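## Task

Place the red cube on top of the blue cube, sitting upright and centred, so that it stays there on its own without the robot holding it.

## Robot and tools

Robot: two arms, left_arm and right_arm, each ending in a two-finger gripper. These names are labels only and do not match the sides of any image. The left_arm base sits on the +y side.

Frame: a single scene frame is used for everything. Its origin lies on the table surface midway between the arms. +x points outward across the table, +z points up. Positions are in metres. Orientations are quaternions written w first (qw, qx, qy, qz). In a gripper's own axes, the fingers extend along +z and close along y. The reported end_effector_position is the spot between the finger pads, roughly 1 cm short of the fingertips. The printed hand position can be somewhat wrong, especially with the arm stretched far out.

The 16-number row: both move and execute_actions use one flat list of 16 numbers covering both arms. The first 8 belong to left_arm: x, y, z, qw, qx, qy, qz, opening. The last 8 belong to right_arm in the same order. x, y, z and the quaternion are an absolute target pose for that gripper in the scene frame, not an offset. Opening runs from -1 (closed) to +1 (fully open, 0.093 m gap). Every row must contain both arms, even when only one arm should move. To keep an arm still, repeat the full pose from the last result it reported before it began to rest, along with the opening it should keep. To keep an orientation steady, send the same quaternion each time rather than copying a reported one that may have drifted.

execute_actions(actions): actions is a list of actions. Each action is a table of up to 15 rows, and each row lasts one control step of 1/30 s. If a table is short, its last row repeats until 15 steps are done. Calling with an empty list simply returns the current state and images. An action is rejected for both arms if any target sits more than 0.6 m from that gripper's current position along any of the gripper's own axes. If the first action fails this check, or any action is malformed, nothing at all runs.

move(target, speed, blocking): target is one 16-number row. Each gripper follows a straight line toward its pose, and both lines finish at the same moment. Durations run from 0.5 s up to 10 s; a longer path is cut off at 10 s. speed is in m/s, from 0.002 to 0.5 with 0.25 as the default, and the turn rate is capped at twice that value in rad/s. Rotation takes the shorter direction. The opening is applied when the move starts. The path ignores obstacles and the other arm. The gripper can trail the path, wander off it, and overshoot the speed, especially with the arm almost straight. A faster arrival hits harder, and a target placed beyond a contact point pushes harder. With blocking=false you get control back after 0.5 s while the arm continues. Until a result shows the move has ended, you may only call wait or stop; other moves and actions are refused.

The move result adds a "move:" line giving how it ended: done, off_target, moving, held or fault. It also lists which limits applied and each gripper's distance from its target. If only one arm is named, the other ended normally. held means a safety check blocked that arm's final step. limits=paced means the commanded pose was clipped. limits=held means some steps along the way were blocked, after which the arm may jump well above the speed.

wait(seconds): 0 to 10 s. The arms hold their last commands. A running move continues, and the wait returns early if the move ends. wait(0) is a status check.

stop(): brakes a running move to a halt. Braking needs distance, more at higher speed. The fingers keep moving.

zoom_image(camera, region): camera is cam_head_left, cam_head_right, cam_left_wrist or cam_right_wrist. region is [x0, y0, x1, y1] in pixels, with (0, 0) at the top left. It can be at most 504 by 504 pixels. Every image is 672x504, returned in the order listed.

finished_scene(scene): pass the number of the current scene. This ends it for good and reports whether the goal was met. The stack has to stay in place on its own afterwards. Replying without a tool call also ends things.

Controller behaviour: each step, the commanded pose is limited to 70 mm and 16 degrees away from the measured pose. So a distant target can take several actions. After an action the arm stops at the last clipped pose, so keep sending the remainder. Position takes priority over orientation when both cannot be met. Friction can leave the gripper up to about 31 mm short, and commands smaller than that may not move it at all. "Hand target" lines show where the controller is currently driving each gripper. A "pose unreachable" line means the clearance check changed or blocked that arm's command. Joint ranges in rad, base to wrist: waist -2.618 to 3.054, shoulder 0 to 3.142, elbow 0 to 3.142, wrist pitch -1.571 to 1.571, wrist yaw -1.571 to 1.571, wrist roll -2.094 to 2.094.

Gripping: grip_measured shows the motor's position on the same -1..+1 scale, not the actual finger position. The pads touch each other at about -0.94, and every millimetre of object width adds about 0.0208. Each gripper also has a fixed reading offset of up to ±0.02. Sending a number below the reading for the object's width squeezes harder, up to about 50 to 62 N per pad. On a rigid cube the reading stays within about 0.21 below the width reading. Keep sending the same closing number for as long as you want to hold. The final value in each arm's Joint positions list is the pad gap in metres; it is only accurate while the fingers close on nothing.

Other readouts: joint torques include an offset, a scale factor and noise, and friction can fake or mask load. Holding loads heats the motors. A MOTOR HOT line appears at 75 °C. At 90 °C that arm stops for 10 s, and at 100 °C it goes limp and drops what it holds. FAULT lines report such stops.

Avoid: dropping or knocking anything off the table, slamming into things, hard pushes, and letting the arms collide or press on each other. Occasional disturbances may pull on a held cube or shove a loose one.

Each tool is called after "Emit:" as name([rows], argument=value, ...), one row to a line, values as JSON.

## Session

Emit:
execute_actions(actions=[])

Scene clock: 0.00 s.
left_arm: end_effector_position=(+0.3492, +0.3962, +0.4113) grip_measured=+1.000 end_effector_quat_wxyz=(+0.714, -0.021, +0.699, +0.023) | right_arm: end_effector_position=(+0.1409, -0.0783, +0.2816) grip_measured=-0.923 end_effector_quat_wxyz=(-0.486, +0.841, -0.187, +0.146)
Joint positions: left_arm=[-0.002  1.033  1.058 -0.004  0.006  0.003  0.093] | right_arm=[ 0.637  0.706  0.95  -0.795 -0.385 -1.871  0.001]
Joint velocities: left_arm=[-0.002 -0.007 -0.007  0.007 -0.007 -0.081  0.   ] | right_arm=[-0.007 -0.007  0.007  0.037 -0.081 -0.022 -0.001]
Joint torques (N m, as the arm reports them, + toward a larger angle): no reading
Motor temperatures (°C, as the motors report them): left_arm=[20 19 20 19 18 20] | right_arm=[18 17 18 19 17 21]
Hand target (left_arm): +0.349, +0.396, +0.411; +0.714, -0.021, +0.699, +0.023
Hand target (right_arm): +0.141, -0.078, +0.282; -0.486, +0.841, -0.187, +0.146

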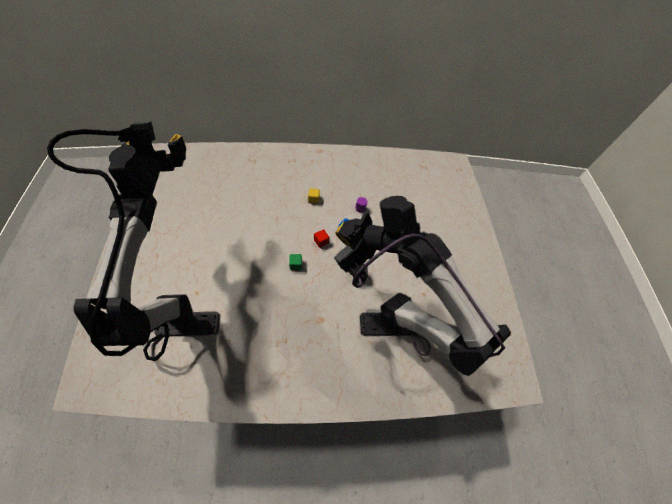

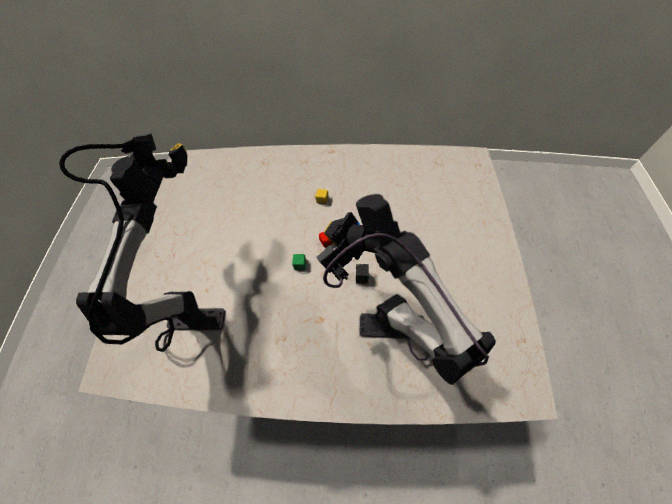

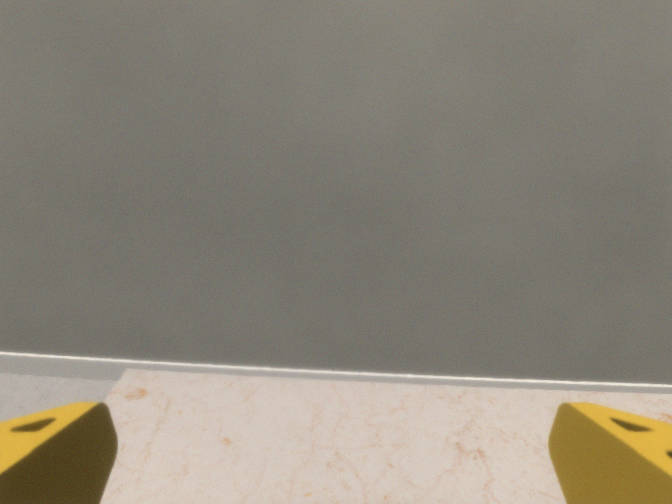

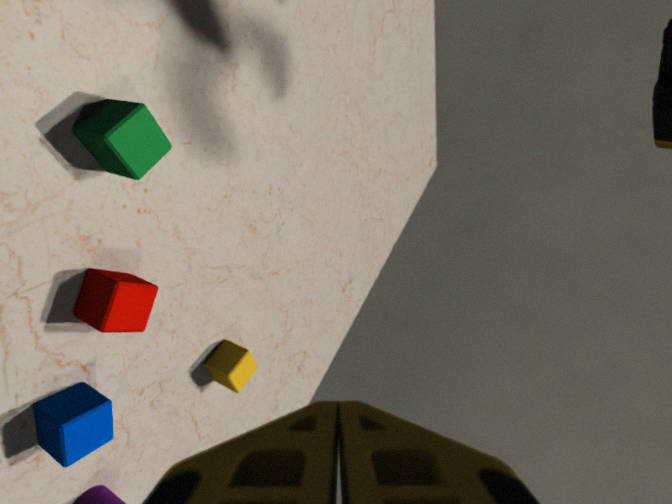

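Emit:
move(target=[0.3492,0.3962,0.4113,0.714,-0.021,0.699,0.023,1, 0.2,-0.13,0.3,0,0,1,0,1])

Scene clock: 13.50 s.
left_arm: end_effector_position=(+0.3492, +0.3962, +0.4113) grip_measured=+1.000 end_effector_quat_wxyz=(+0.714, -0.021, +0.699, +0.023) | right_arm: end_effector_position=(+0.1993, -0.1299, +0.3015) grip_measured=+1.000 end_effector_quat_wxyz=(+0.190, -0.013, +0.976, +0.106)
Joint positions: left_arm=[-0.002  1.033  1.058 -0.004  0.006  0.003  0.093] | right_arm=[ 0.605  1.313  1.721 -1.541  0.025  0.551  0.093]
Joint velocities: left_arm=[-0.027 -0.002 -0.007 -0.051  0.051 -0.007  0.   ] | right_arm=[-0.017  0.002 -0.012 -0.037 -0.022 -0.022  0.   ]
Joint torques (N m, as the arm reports them, + toward a larger angle): left_arm=[-0.11 -3.63  8.02  2.3   0.   -0.07] | right_arm=[-0.74 -1.31  7.85  1.15 -0.01  0.09]
Motor temperatures (°C, as the motors report them): left_arm=[20 20 22 24 18 20] | right_arm=[18 18 20 21 17 21]
Hand target (left_arm): +0.349, +0.396, +0.411; +0.714, -0.021, +0.699, +0.023
Hand target (right_arm): +0.202, -0.128, +0.298; +0.175, -0.004, +0.979, +0.105
Off the commanded pose (left_arm): 0.000 m, 0 deg.
Off the commanded pose (right_arm): 0.002 m, 25 deg; orientation clipped at the last step of the last action.
joint sent to its limit (right arm) — the command would take joint 4 (wrist pitch) past its lower limit, so that joint was sent only as far as its limit.
move: off_target (right_arm); limits=paced

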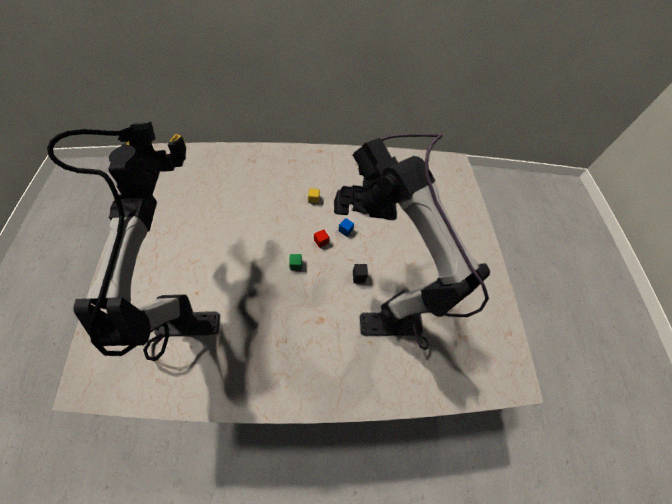

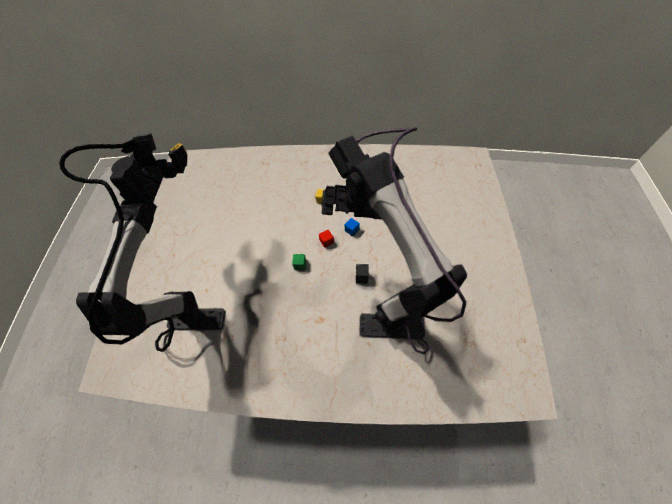

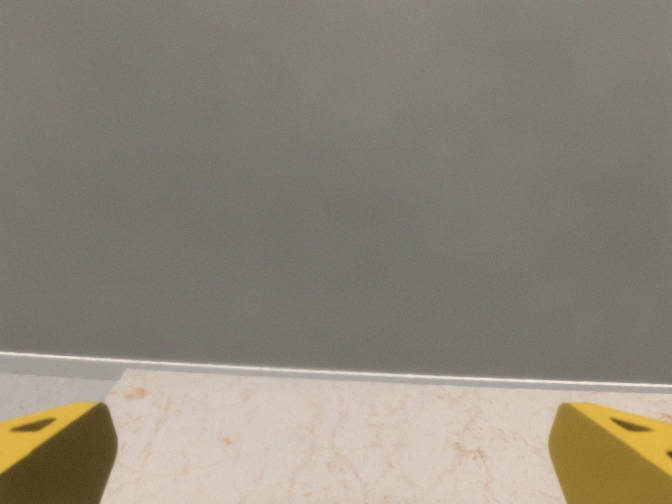

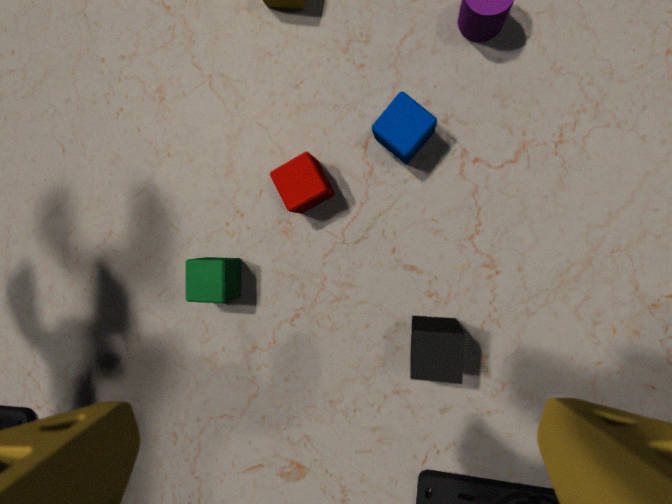

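Emit:
move(target=[0.3492,0.3962,0.4113,0.714,-0.021,0.699,0.023,1, 0.1,-0.08,0.16,0,0,1,0,1])

Scene clock: 18.43 s.
left_arm: end_effector_position=(+0.3492, +0.3962, +0.4114) grip_measured=+1.000 end_effector_quat_wxyz=(+0.714, -0.021, +0.699, +0.023) | right_arm: end_effector_position=(+0.1024, -0.0821, +0.1673) grip_measured=+1.000 end_effector_quat_wxyz=(+0.009, +0.001, +1.000, +0.009)
Joint positions: left_arm=[-0.002  1.033  1.058 -0.004  0.006  0.003  0.093] | right_arm=[ 1.024  1.362  1.273 -1.456  0.005  1.004  0.093]
Joint velocities: left_arm=[-0.012 -0.002  0.002  0.066 -0.037 -0.051  0.   ] | right_arm=[-0.012  0.002 -0.007 -0.037  0.037  0.022  0.   ]
Joint torques (N m, as the arm reports them, + toward a larger angle): left_arm=[-0.12 -3.74  7.94  2.34  0.01 -0.06] | right_arm=[ 0.6  -3.29  5.47  0.5   0.04  0.12]
Motor temperatures (°C, as the motors report them): left_arm=[20 20 23 25 18 20] | right_arm=[18 18 21 21 17 21]
Hand target (left_arm): +0.349, +0.396, +0.411; +0.714, -0.021, +0.699, +0.023
Hand target (right_arm): +0.099, -0.081, +0.159; -0.003, +0.002, +1.000, +0.001
Off the commanded pose (left_arm): 0.000 m, 0 deg.
Off the commanded pose (right_arm): 0.008 m, 1 deg.
move: done

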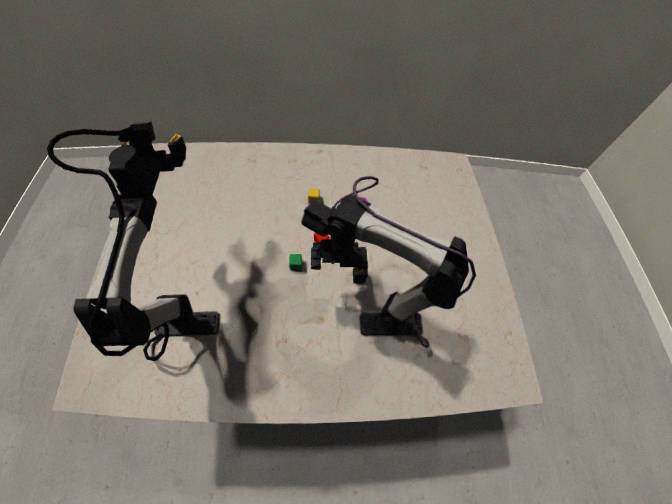

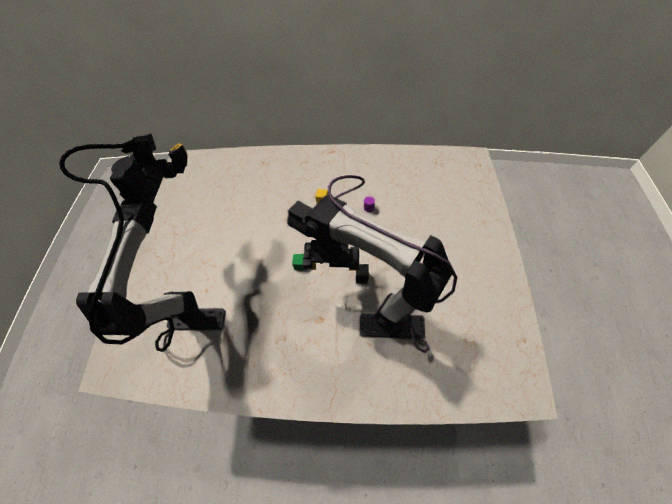

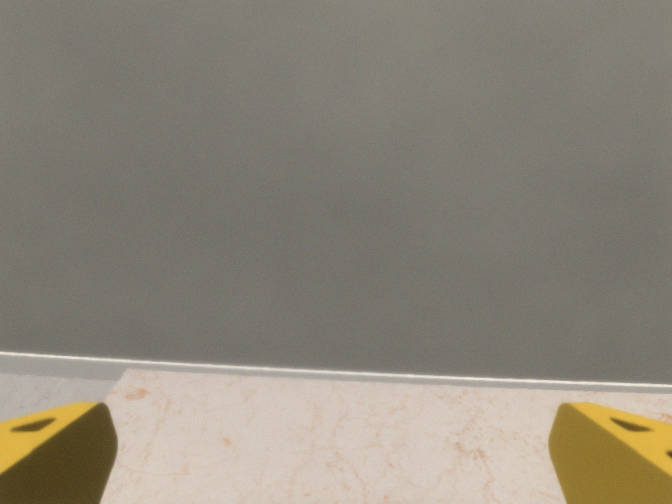

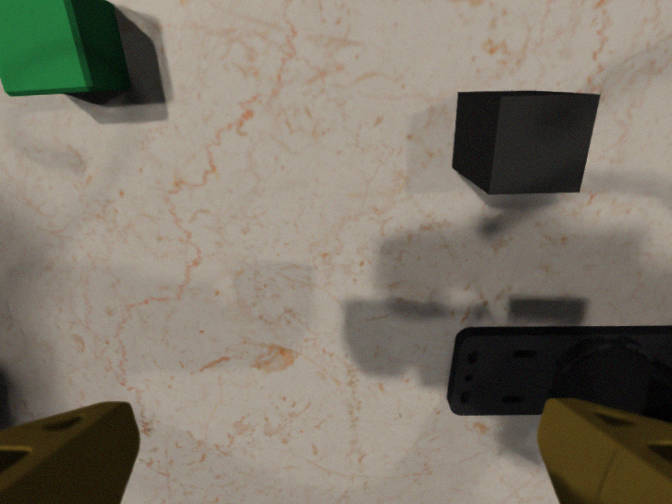

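Emit:
move(target=[0.3492,0.3962,0.4113,0.714,-0.021,0.699,0.023,1, 0.24,-0.06,0.16,0,0,1,0,1])

Scene clock: 24.13 s.
left_arm: end_effector_position=(+0.3492, +0.3962, +0.4114) grip_measured=+1.000 end_effector_quat_wxyz=(+0.714, -0.021, +0.699, +0.023) | right_arm: end_effector_position=(+0.2390, -0.0580, +0.1629) grip_measured=+1.000 end_effector_quat_wxyz=(+0.010, +0.004, +1.000, +0.006)
Joint positions: left_arm=[-0.002  1.033  1.058 -0.004  0.006  0.003  0.093] | right_arm=[ 0.71   1.783  1.676 -1.442  0.004  0.695  0.093]
Joint velocities: left_arm=[ 0.012 -0.007  0.007 -0.022  0.022 -0.022  0.   ] | right_arm=[ 0.007  0.002 -0.012 -0.066  0.037  0.066  0.   ]
Joint torques (N m, as the arm reports them, + toward a larger angle): left_arm=[-0.1  -3.65  8.    2.32  0.   -0.07] | right_arm=[-0.4  -6.79  8.41  0.27  0.12  0.01]
Motor temperatures (°C, as the motors report them): left_arm=[20 20 24 26 18 20] | right_arm=[18 18 21 20 17 21]
Hand target (left_arm): +0.349, +0.396, +0.411; +0.714, -0.021, +0.699, +0.023
Hand target (right_arm): +0.241, -0.058, +0.161; +0.003, -0.000, +1.000, -0.000
Off the commanded pose (left_arm): 0.000 m, 0 deg.
Off the commanded pose (right_arm): 0.004 m, 1 deg.
move: done

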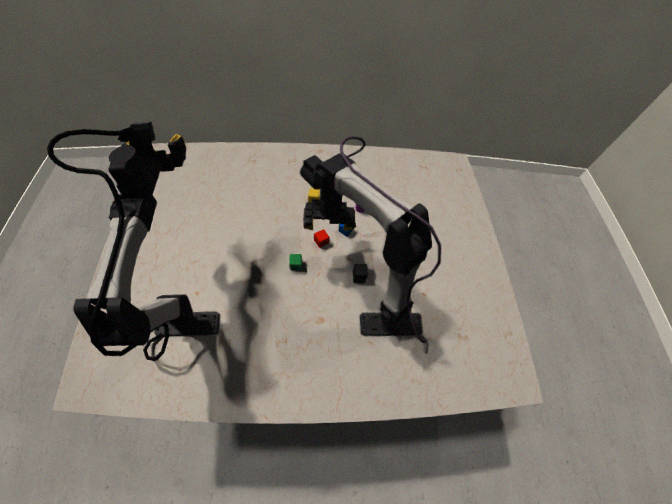

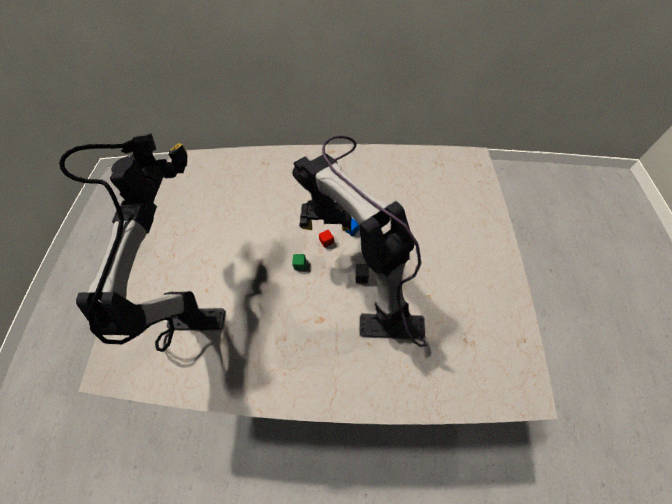

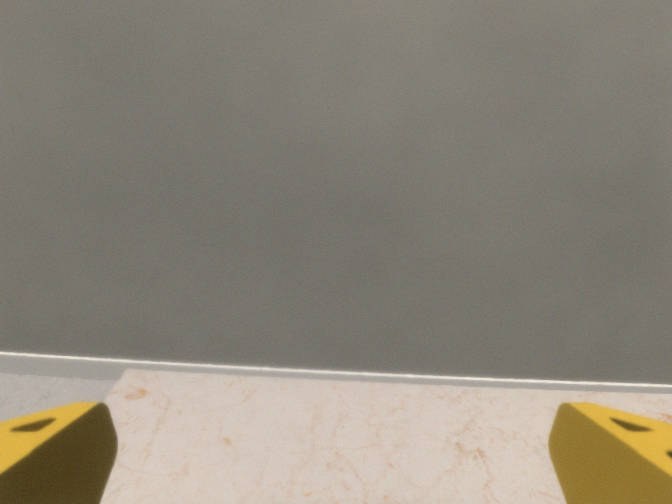

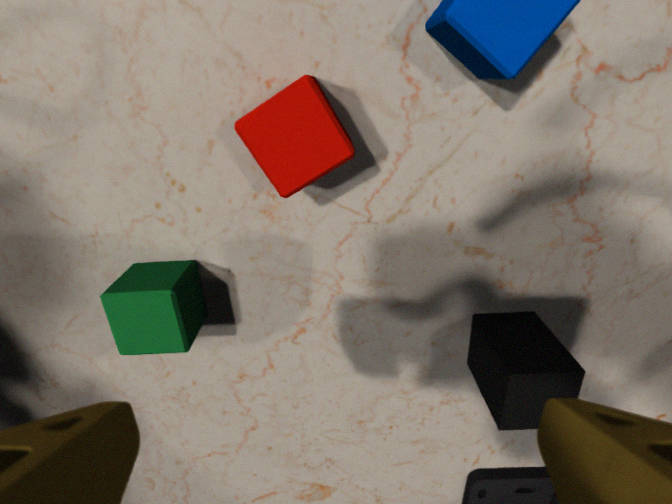

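Emit:
move(target=[0.3492,0.3962,0.4113,0.714,-0.021,0.699,0.023,1, 0.25,-0.038,0.09,0,0,1,0,1])

Scene clock: 36.50 s.
left_arm: end_effector_position=(+0.3492, +0.3962, +0.4114) grip_measured=+1.000 end_effector_quat_wxyz=(+0.714, -0.021, +0.699, +0.023) | right_arm: end_effector_position=(+0.2537, -0.0391, +0.0997) grip_measured=+1.000 end_effector_quat_wxyz=(+0.010, -0.000, +1.000, +0.006)
Joint positions: left_arm=[-0.002  1.033  1.058 -0.004  0.006  0.003  0.093] | right_arm=[ 0.724  1.87   1.536 -1.214  0.004  0.702  0.093]
Joint velocities: left_arm=[-0.017 -0.012 -0.027 -0.007 -0.051  0.022  0.   ] | right_arm=[ 0.002  0.007  0.002 -0.051  0.007 -0.022  0.   ]
Joint torques (N m, as the arm reports them, + toward a larger angle): left_arm=[-0.12 -3.68  7.98  2.32 -0.02 -0.06] | right_arm=[ 0.41 -8.43  5.6   0.49  0.1   0.14]
Motor temperatures (°C, as the motors report them): left_arm=[20 20 25 28 18 20] | right_arm=[18 19 22 20 17 21]
Hand target (left_arm): +0.349, +0.396, +0.411; +0.714, -0.021, +0.699, +0.023
Hand target (right_arm): +0.250, -0.038, +0.090; -0.000, +0.000, +1.000, -0.000
Off the commanded pose (left_arm): 0.000 m, 0 deg.
Off the commanded pose (right_arm): 0.010 m, 1 deg.
move: done

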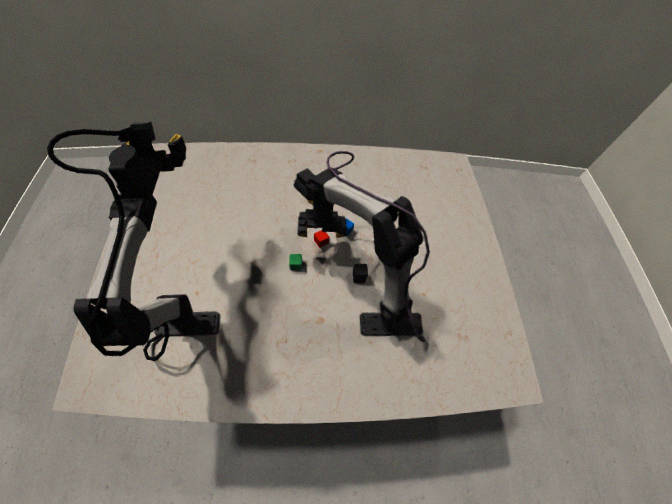

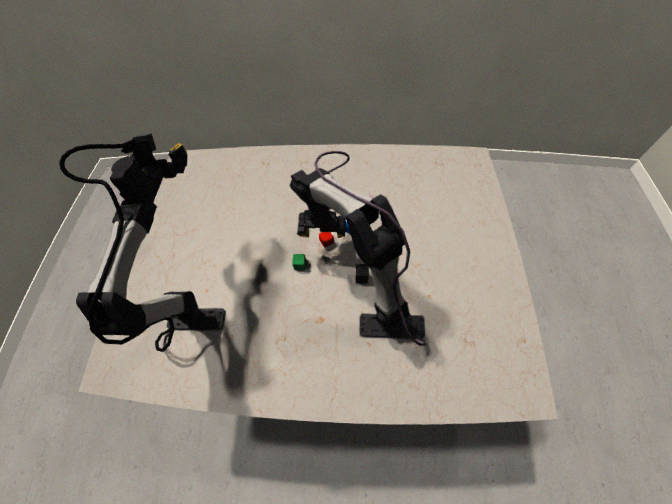

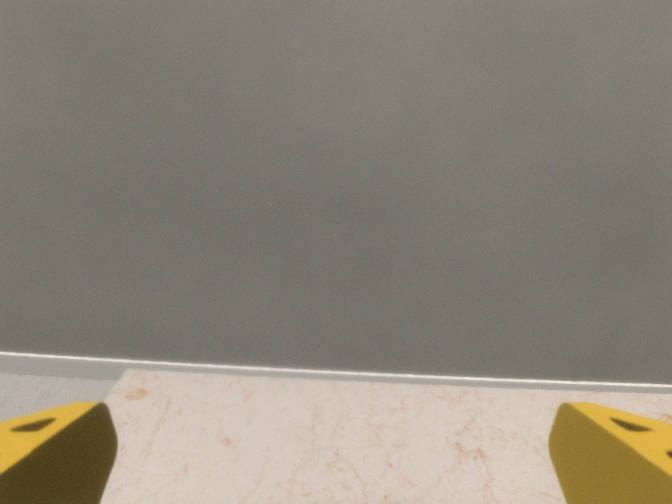

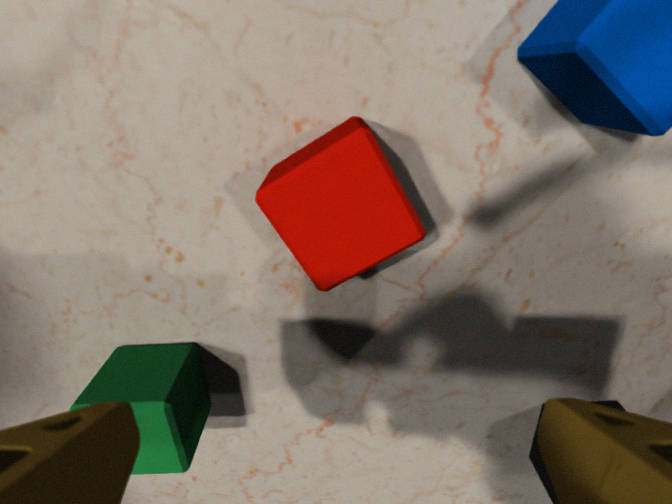

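Emit:
move(target=[0.3492,0.3962,0.4113,0.714,-0.021,0.699,0.023,1, 0.29,-0.04,0.075,0,0,1,0,1])

Scene clock: 41.23 s.
left_arm: end_effector_position=(+0.3492, +0.3962, +0.4114) grip_measured=+1.000 end_effector_quat_wxyz=(+0.714, -0.021, +0.699, +0.023) | right_arm: end_effector_position=(+0.2857, -0.0413, +0.0786) grip_measured=+1.000 end_effector_quat_wxyz=(+0.002, +0.003, +1.000, -0.001)
Joint positions: left_arm=[-0.002  1.033  1.058 -0.004  0.006  0.003  0.093] | right_arm=[ 0.665  1.991  1.617 -1.196  0.004  0.649  0.093]
Joint velocities: left_arm=[-0.022 -0.002  0.012 -0.037 -0.022 -0.037  0.   ] | right_arm=[ 0.007 -0.002 -0.007  0.037  0.037 -0.037  0.   ]
Joint torques (N m, as the arm reports them, + toward a larger angle): left_arm=[-0.11 -3.63  7.99  2.3  -0.02 -0.07] | right_arm=[-0.46 -8.84  8.31  0.41  0.12 -0.02]
Motor temperatures (°C, as the motors report them): left_arm=[20 20 26 29 18 20] | right_arm=[18 20 23 20 17 21]
Hand target (left_arm): +0.349, +0.396, +0.411; +0.714, -0.021, +0.699, +0.023
Hand target (right_arm): +0.290, -0.040, +0.075; +0.001, +0.000, +1.000, -0.000
Off the commanded pose (left_arm): 0.000 m, 0 deg.
Off the commanded pose (right_arm): 0.006 m, 0 deg.
move: done

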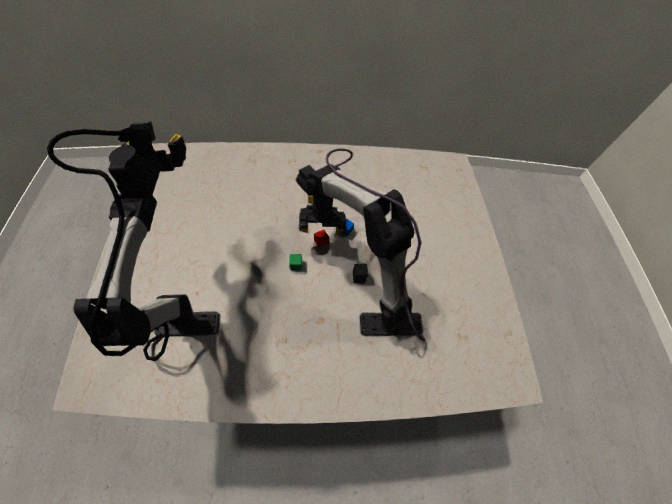

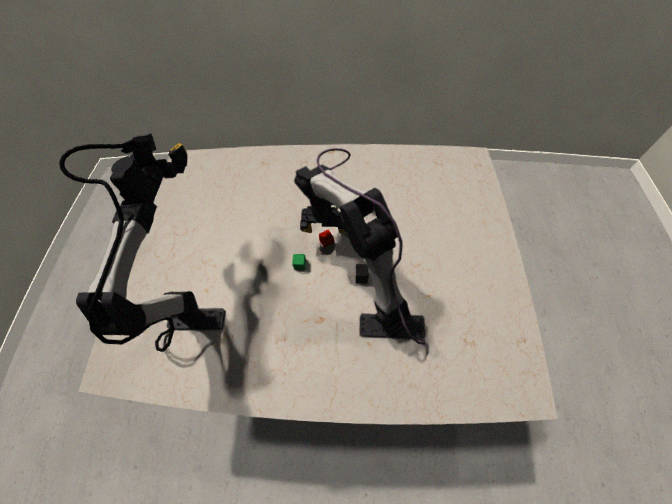

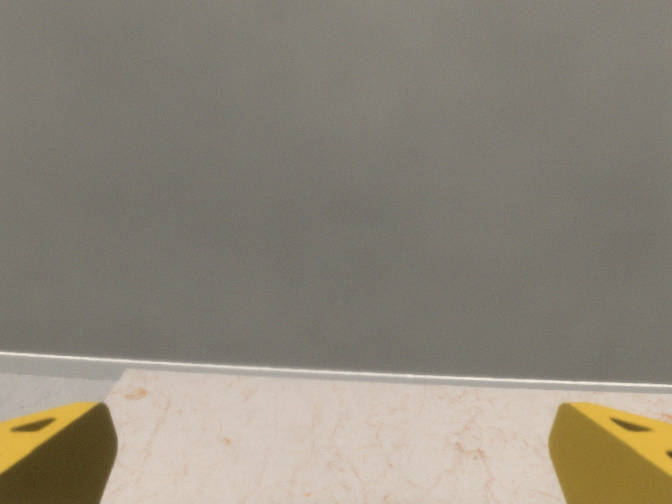

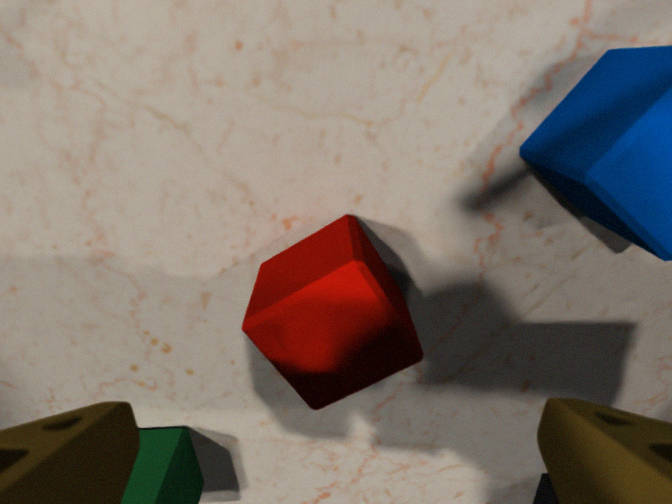

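Emit:
move(target=[0.3492,0.3962,0.4113,0.714,-0.021,0.699,0.023,1, 0.29,-0.04,0.075,0,-0.301,0.954,0,1])

Scene clock: 45.17 s.
left_arm: end_effector_position=(+0.3492, +0.3962, +0.4114) grip_measured=+1.000 end_effector_quat_wxyz=(+0.714, -0.021, +0.699, +0.023) | right_arm: end_effector_position=(+0.2857, -0.0413, +0.0786) grip_measured=+1.000 end_effector_quat_wxyz=(+0.001, -0.298, +0.954, -0.001)
Joint positions: left_arm=[-0.002  1.033  1.058 -0.004  0.006  0.003  0.093] | right_arm=[ 0.665  1.991  1.617 -1.196  0.004  0.038  0.093]
Joint velocities: left_arm=[-0.017 -0.002 -0.012 -0.066 -0.051 -0.066  0.   ] | right_arm=[ 0.012 -0.007 -0.002  0.007  0.007 -0.022  0.   ]
Joint torques (N m, as the arm reports them, + toward a larger angle): left_arm=[-0.15 -3.64  8.    2.3   0.   -0.06] | right_arm=[-0.44 -8.98  8.32  0.44  0.05 -0.05]
Motor temperatures (°C, as the motors report them): left_arm=[20 20 26 29 18 20] | right_arm=[18 21 23 20 17 21]
Hand target (left_arm): +0.349, +0.396, +0.411; +0.714, -0.021, +0.699, +0.023
Hand target (right_arm): +0.290, -0.040, +0.075; +0.000, -0.301, +0.954, -0.000
Off the commanded pose (left_arm): 0.000 m, 0 deg.
Off the commanded pose (right_arm): 0.006 m, 0 deg.
move: done

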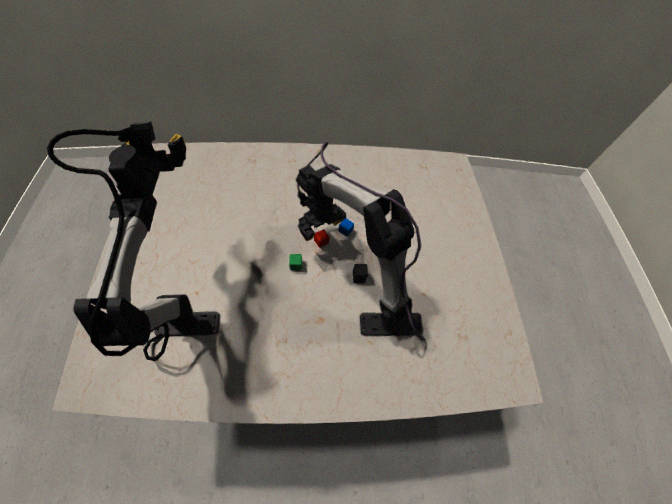

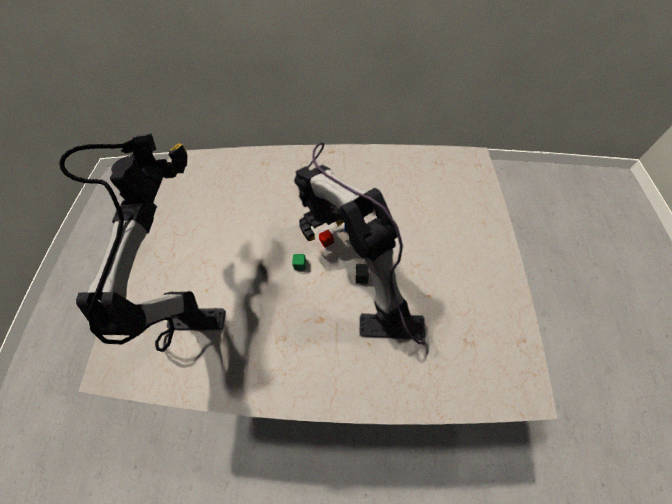

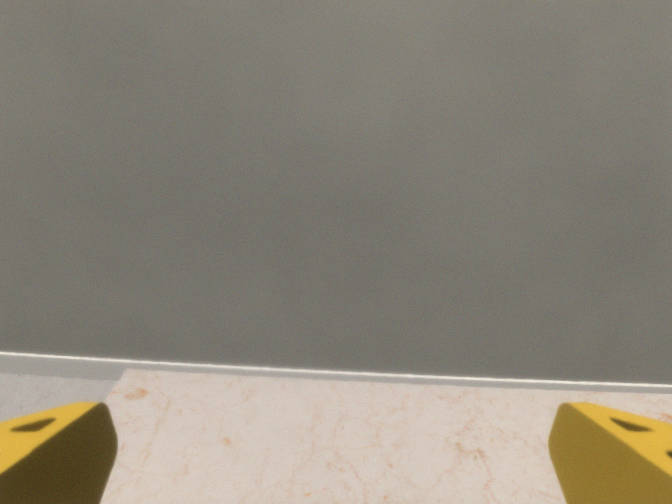

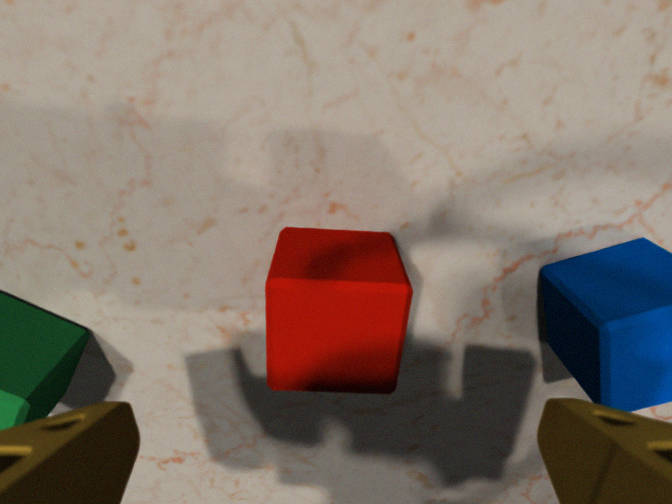

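Emit:
move(target=[0.3492,0.3962,0.4113,0.714,-0.021,0.699,0.023,1, 0.287,-0.041,0.015,0,-0.29,0.957,0,0.35], speed=0.1)

Scene clock: 52.83 s.
left_arm: end_effector_position=(+0.3492, +0.3962, +0.4114) grip_measured=+1.000 end_effector_quat_wxyz=(+0.714, -0.021, +0.699, +0.023) | right_arm: end_effector_position=(+0.2914, -0.0371, +0.0280) grip_measured=+0.353 end_effector_quat_wxyz=(+0.015, -0.295, +0.955, +0.004)
Joint positions: left_arm=[-0.002  1.033  1.058 -0.004  0.006  0.003  0.093] | right_arm=[ 0.665  2.034  1.474 -0.979  0.004  0.043  0.062]
Joint velocities: left_arm=[-0.002 -0.002  0.007 -0.051 -0.066 -0.022  0.   ] | right_arm=[-0.032  0.002 -0.007 -0.095 -0.007 -0.037  0.   ]
Joint torques (N m, as the arm reports them, + toward a larger angle): left_arm=[-0.08 -3.66  7.94  2.32 -0.01 -0.05] | right_arm=[-0.35 -9.04  5.12  0.55  0.05  0.14]
Motor temperatures (°C, as the motors report them): left_arm=[20 20 27 30 18 20] | right_arm=[18 22 23 20 17 21]
Hand target (left_arm): +0.349, +0.396, +0.411; +0.714, -0.021, +0.699, +0.023
Hand target (right_arm): +0.287, -0.041, +0.015; -0.000, -0.290, +0.957, -0.000
Off the commanded pose (left_arm): 0.000 m, 0 deg.
Off the commanded pose (right_arm): 0.014 m, 2 deg.
move: off_target (right_arm)

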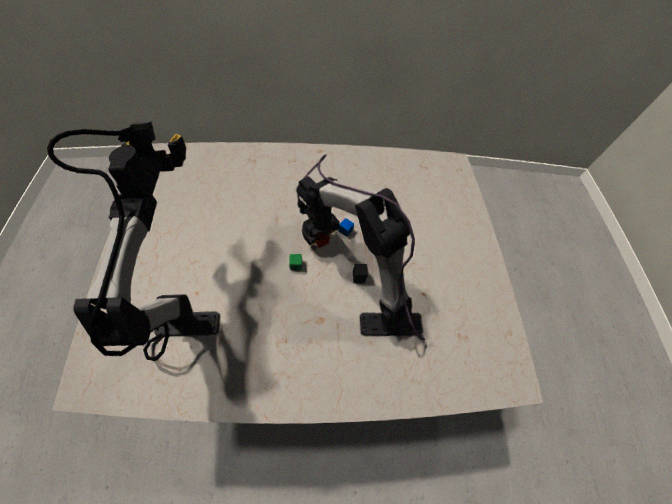

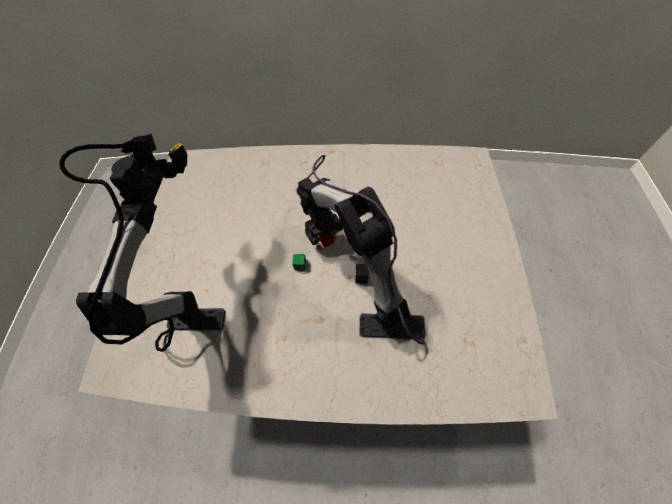

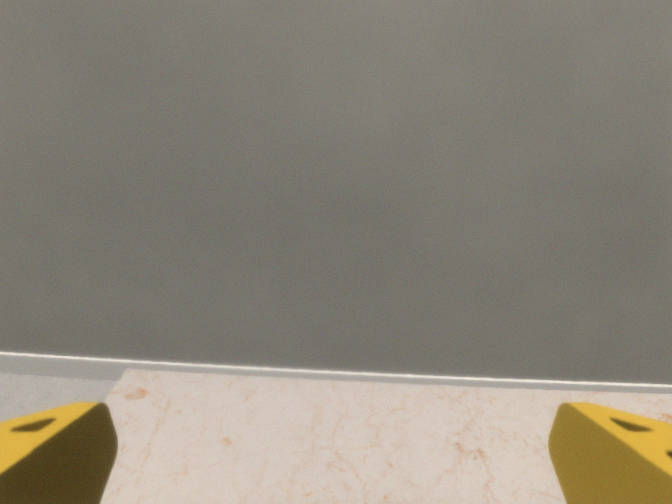

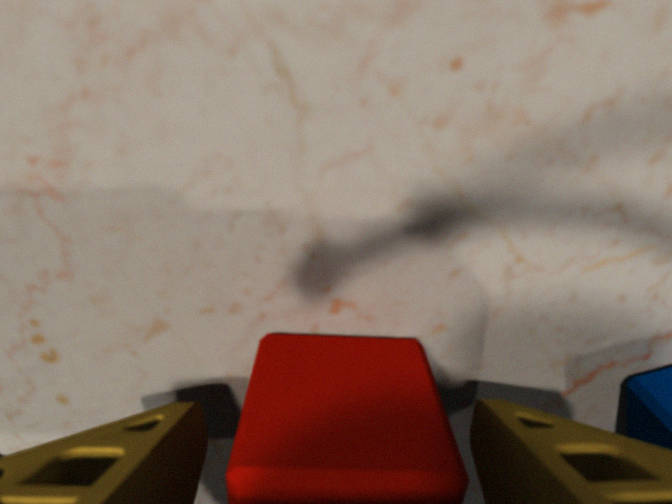

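Emit:
move(target=[0.3492,0.3962,0.4113,0.714,-0.021,0.699,0.023,1, 0.282,-0.045,0.008,0,-0.29,0.957,0,0.35], speed=0.05)

Emit:
move(target=[0.3492,0.3962,0.4113,0.714,-0.021,0.699,0.023,1, 0.282,-0.045,0.008,0,-0.29,0.957,0,-0.4], speed=0.05)

Scene clock: 58.07 s.
left_arm: end_effector_position=(+0.3492, +0.3962, +0.4114) grip_measured=+1.000 end_effector_quat_wxyz=(+0.714, -0.021, +0.699, +0.023) | right_arm: end_effector_position=(+0.2862, -0.0410, +0.0171) grip_measured=+0.353 end_effector_quat_wxyz=(+0.010, -0.295, +0.955, +0.002)
Joint positions: left_arm=[-0.002  1.033  1.058 -0.004  0.006  0.003  0.093] | right_arm=[ 0.665  2.034  1.429 -0.944  0.004  0.043  0.062]
Joint velocities: left_arm=[-0.017 -0.007 -0.017  0.022  0.022 -0.037  0.   ] | right_arm=[-0.017 -0.007  0.002  0.051 -0.051 -0.037 -0.001]
Joint torques (N m, as the arm reports them, + toward a larger angle): left_arm=[-0.18 -3.64  8.02  2.3  -0.02 -0.07] | right_arm=[-0.47 -9.94  4.88  0.53  0.08  0.14]
Motor temperatures (°C, as the motors report them): left_arm=[20 20 27 30 18 20] | right_arm=[18 22 23 20 17 21]
Hand target (left_arm): +0.349, +0.396, +0.411; +0.714, -0.021, +0.699, +0.023
Hand target (right_arm): +0.282, -0.045, +0.008; -0.000, -0.290, +0.957, -0.000
Off the commanded pose (left_arm): 0.000 m, 0 deg.
Off the commanded pose (right_arm): 0.011 m, 1 deg.
move: off_target (right_arm)

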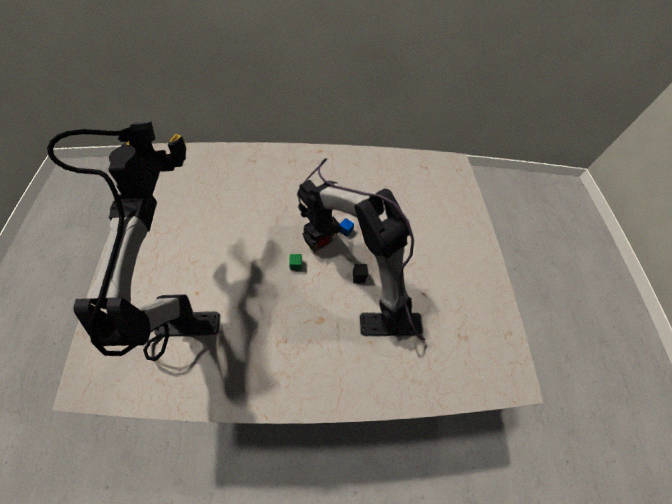

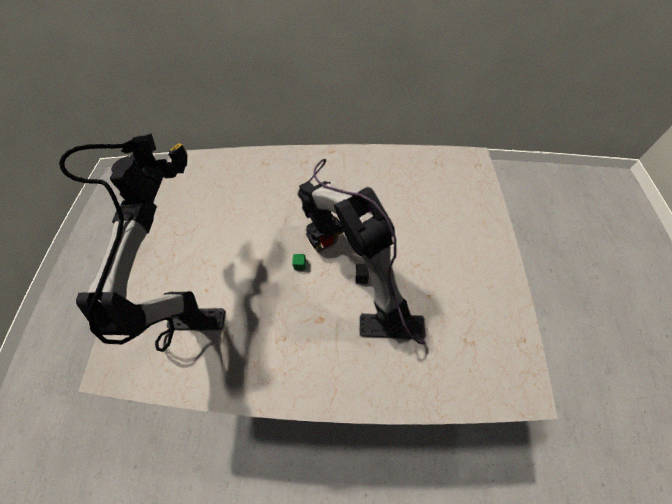

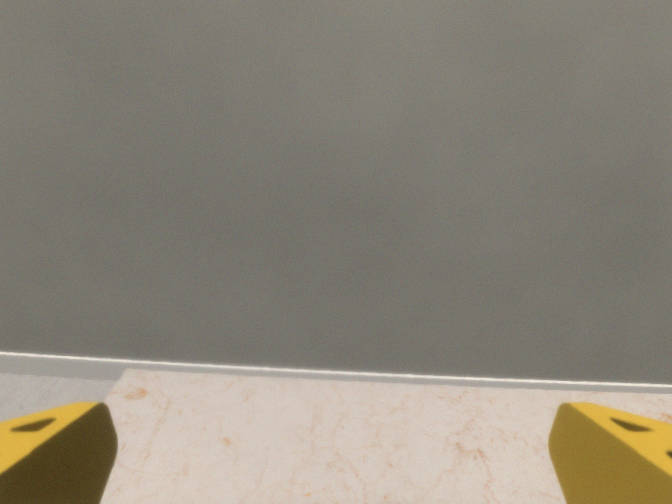

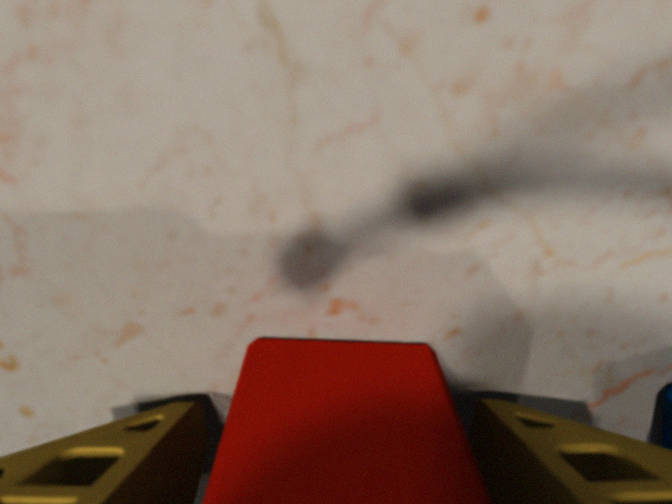

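Scene clock: 58.77 s.
left_arm: end_effector_position=(+0.3492, +0.3962, +0.4114) grip_measured=+1.000 end_effector_quat_wxyz=(+0.714, -0.021, +0.699, +0.023) | right_arm: end_effector_position=(+0.2869, -0.0405, +0.0171) grip_measured=-0.276 end_effector_quat_wxyz=(+0.012, -0.295, +0.955, +0.002)
Joint positions: left_arm=[-0.002  1.033  1.058 -0.004  0.006  0.003  0.093] | right_arm=[ 0.665  2.034  1.429 -0.941  0.004  0.043  0.032]
Joint velocities: left_arm=[-0.007  0.007 -0.012 -0.022 -0.066 -0.037  0.   ] | right_arm=[-0.002 -0.002  0.007 -0.007 -0.037 -0.007 -0.   ]
Joint torques (N m, as the arm reports them, + toward a larger angle): left_arm=[-0.08 -3.68  8.05  2.31 -0.02 -0.07] | right_arm=[-0.48 -9.9   4.83  0.51  0.04  0.14]
Motor temperatures (°C, as the motors report them): left_arm=[20 20 27 30 18 20] | right_arm=[18 22 23 20 17 21]
Hand target (left_arm): +0.349, +0.396, +0.411; +0.714, -0.021, +0.699, +0.023
Hand target (right_arm): +0.282, -0.045, +0.008; -0.000, -0.290, +0.957, -0.000
Off the commanded pose (left_arm): 0.000 m, 0 deg.
Off the commanded pose (right_arm): 0.011 m, 2 deg.
move: off_target (right_arm)

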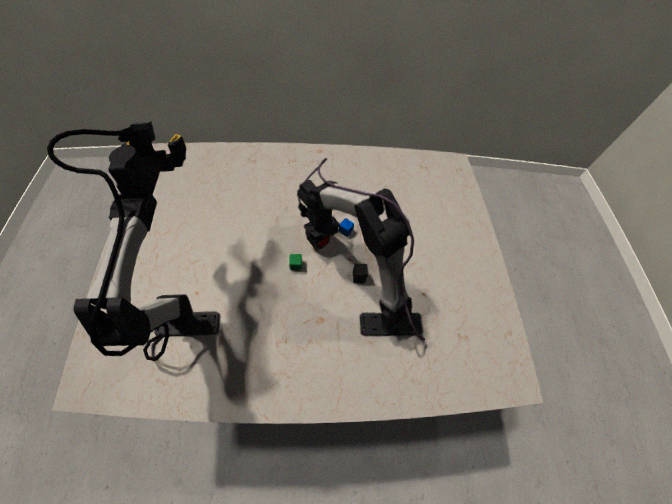

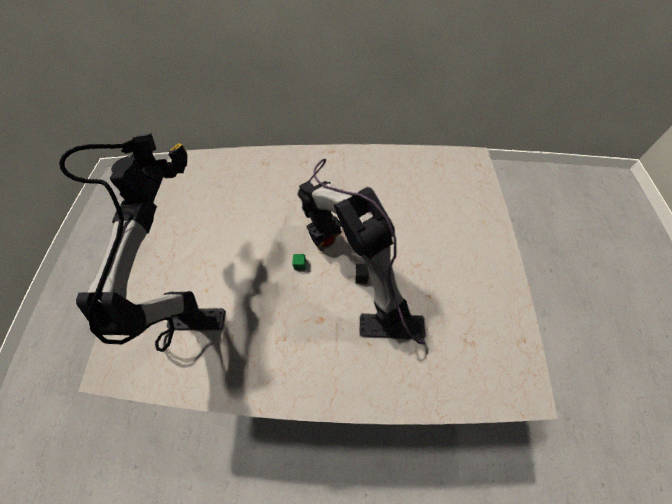

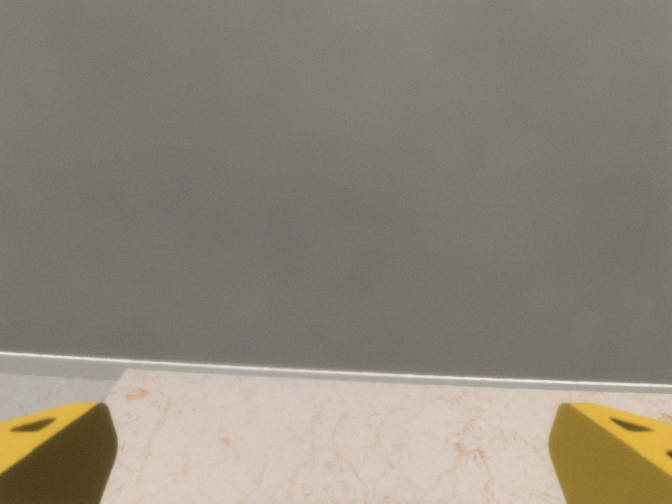

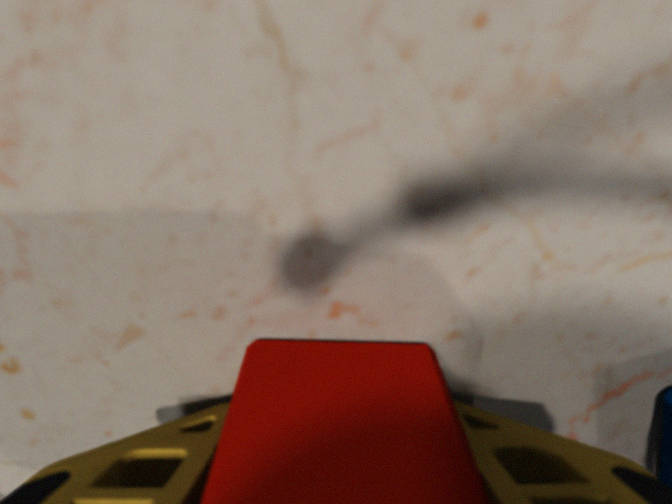

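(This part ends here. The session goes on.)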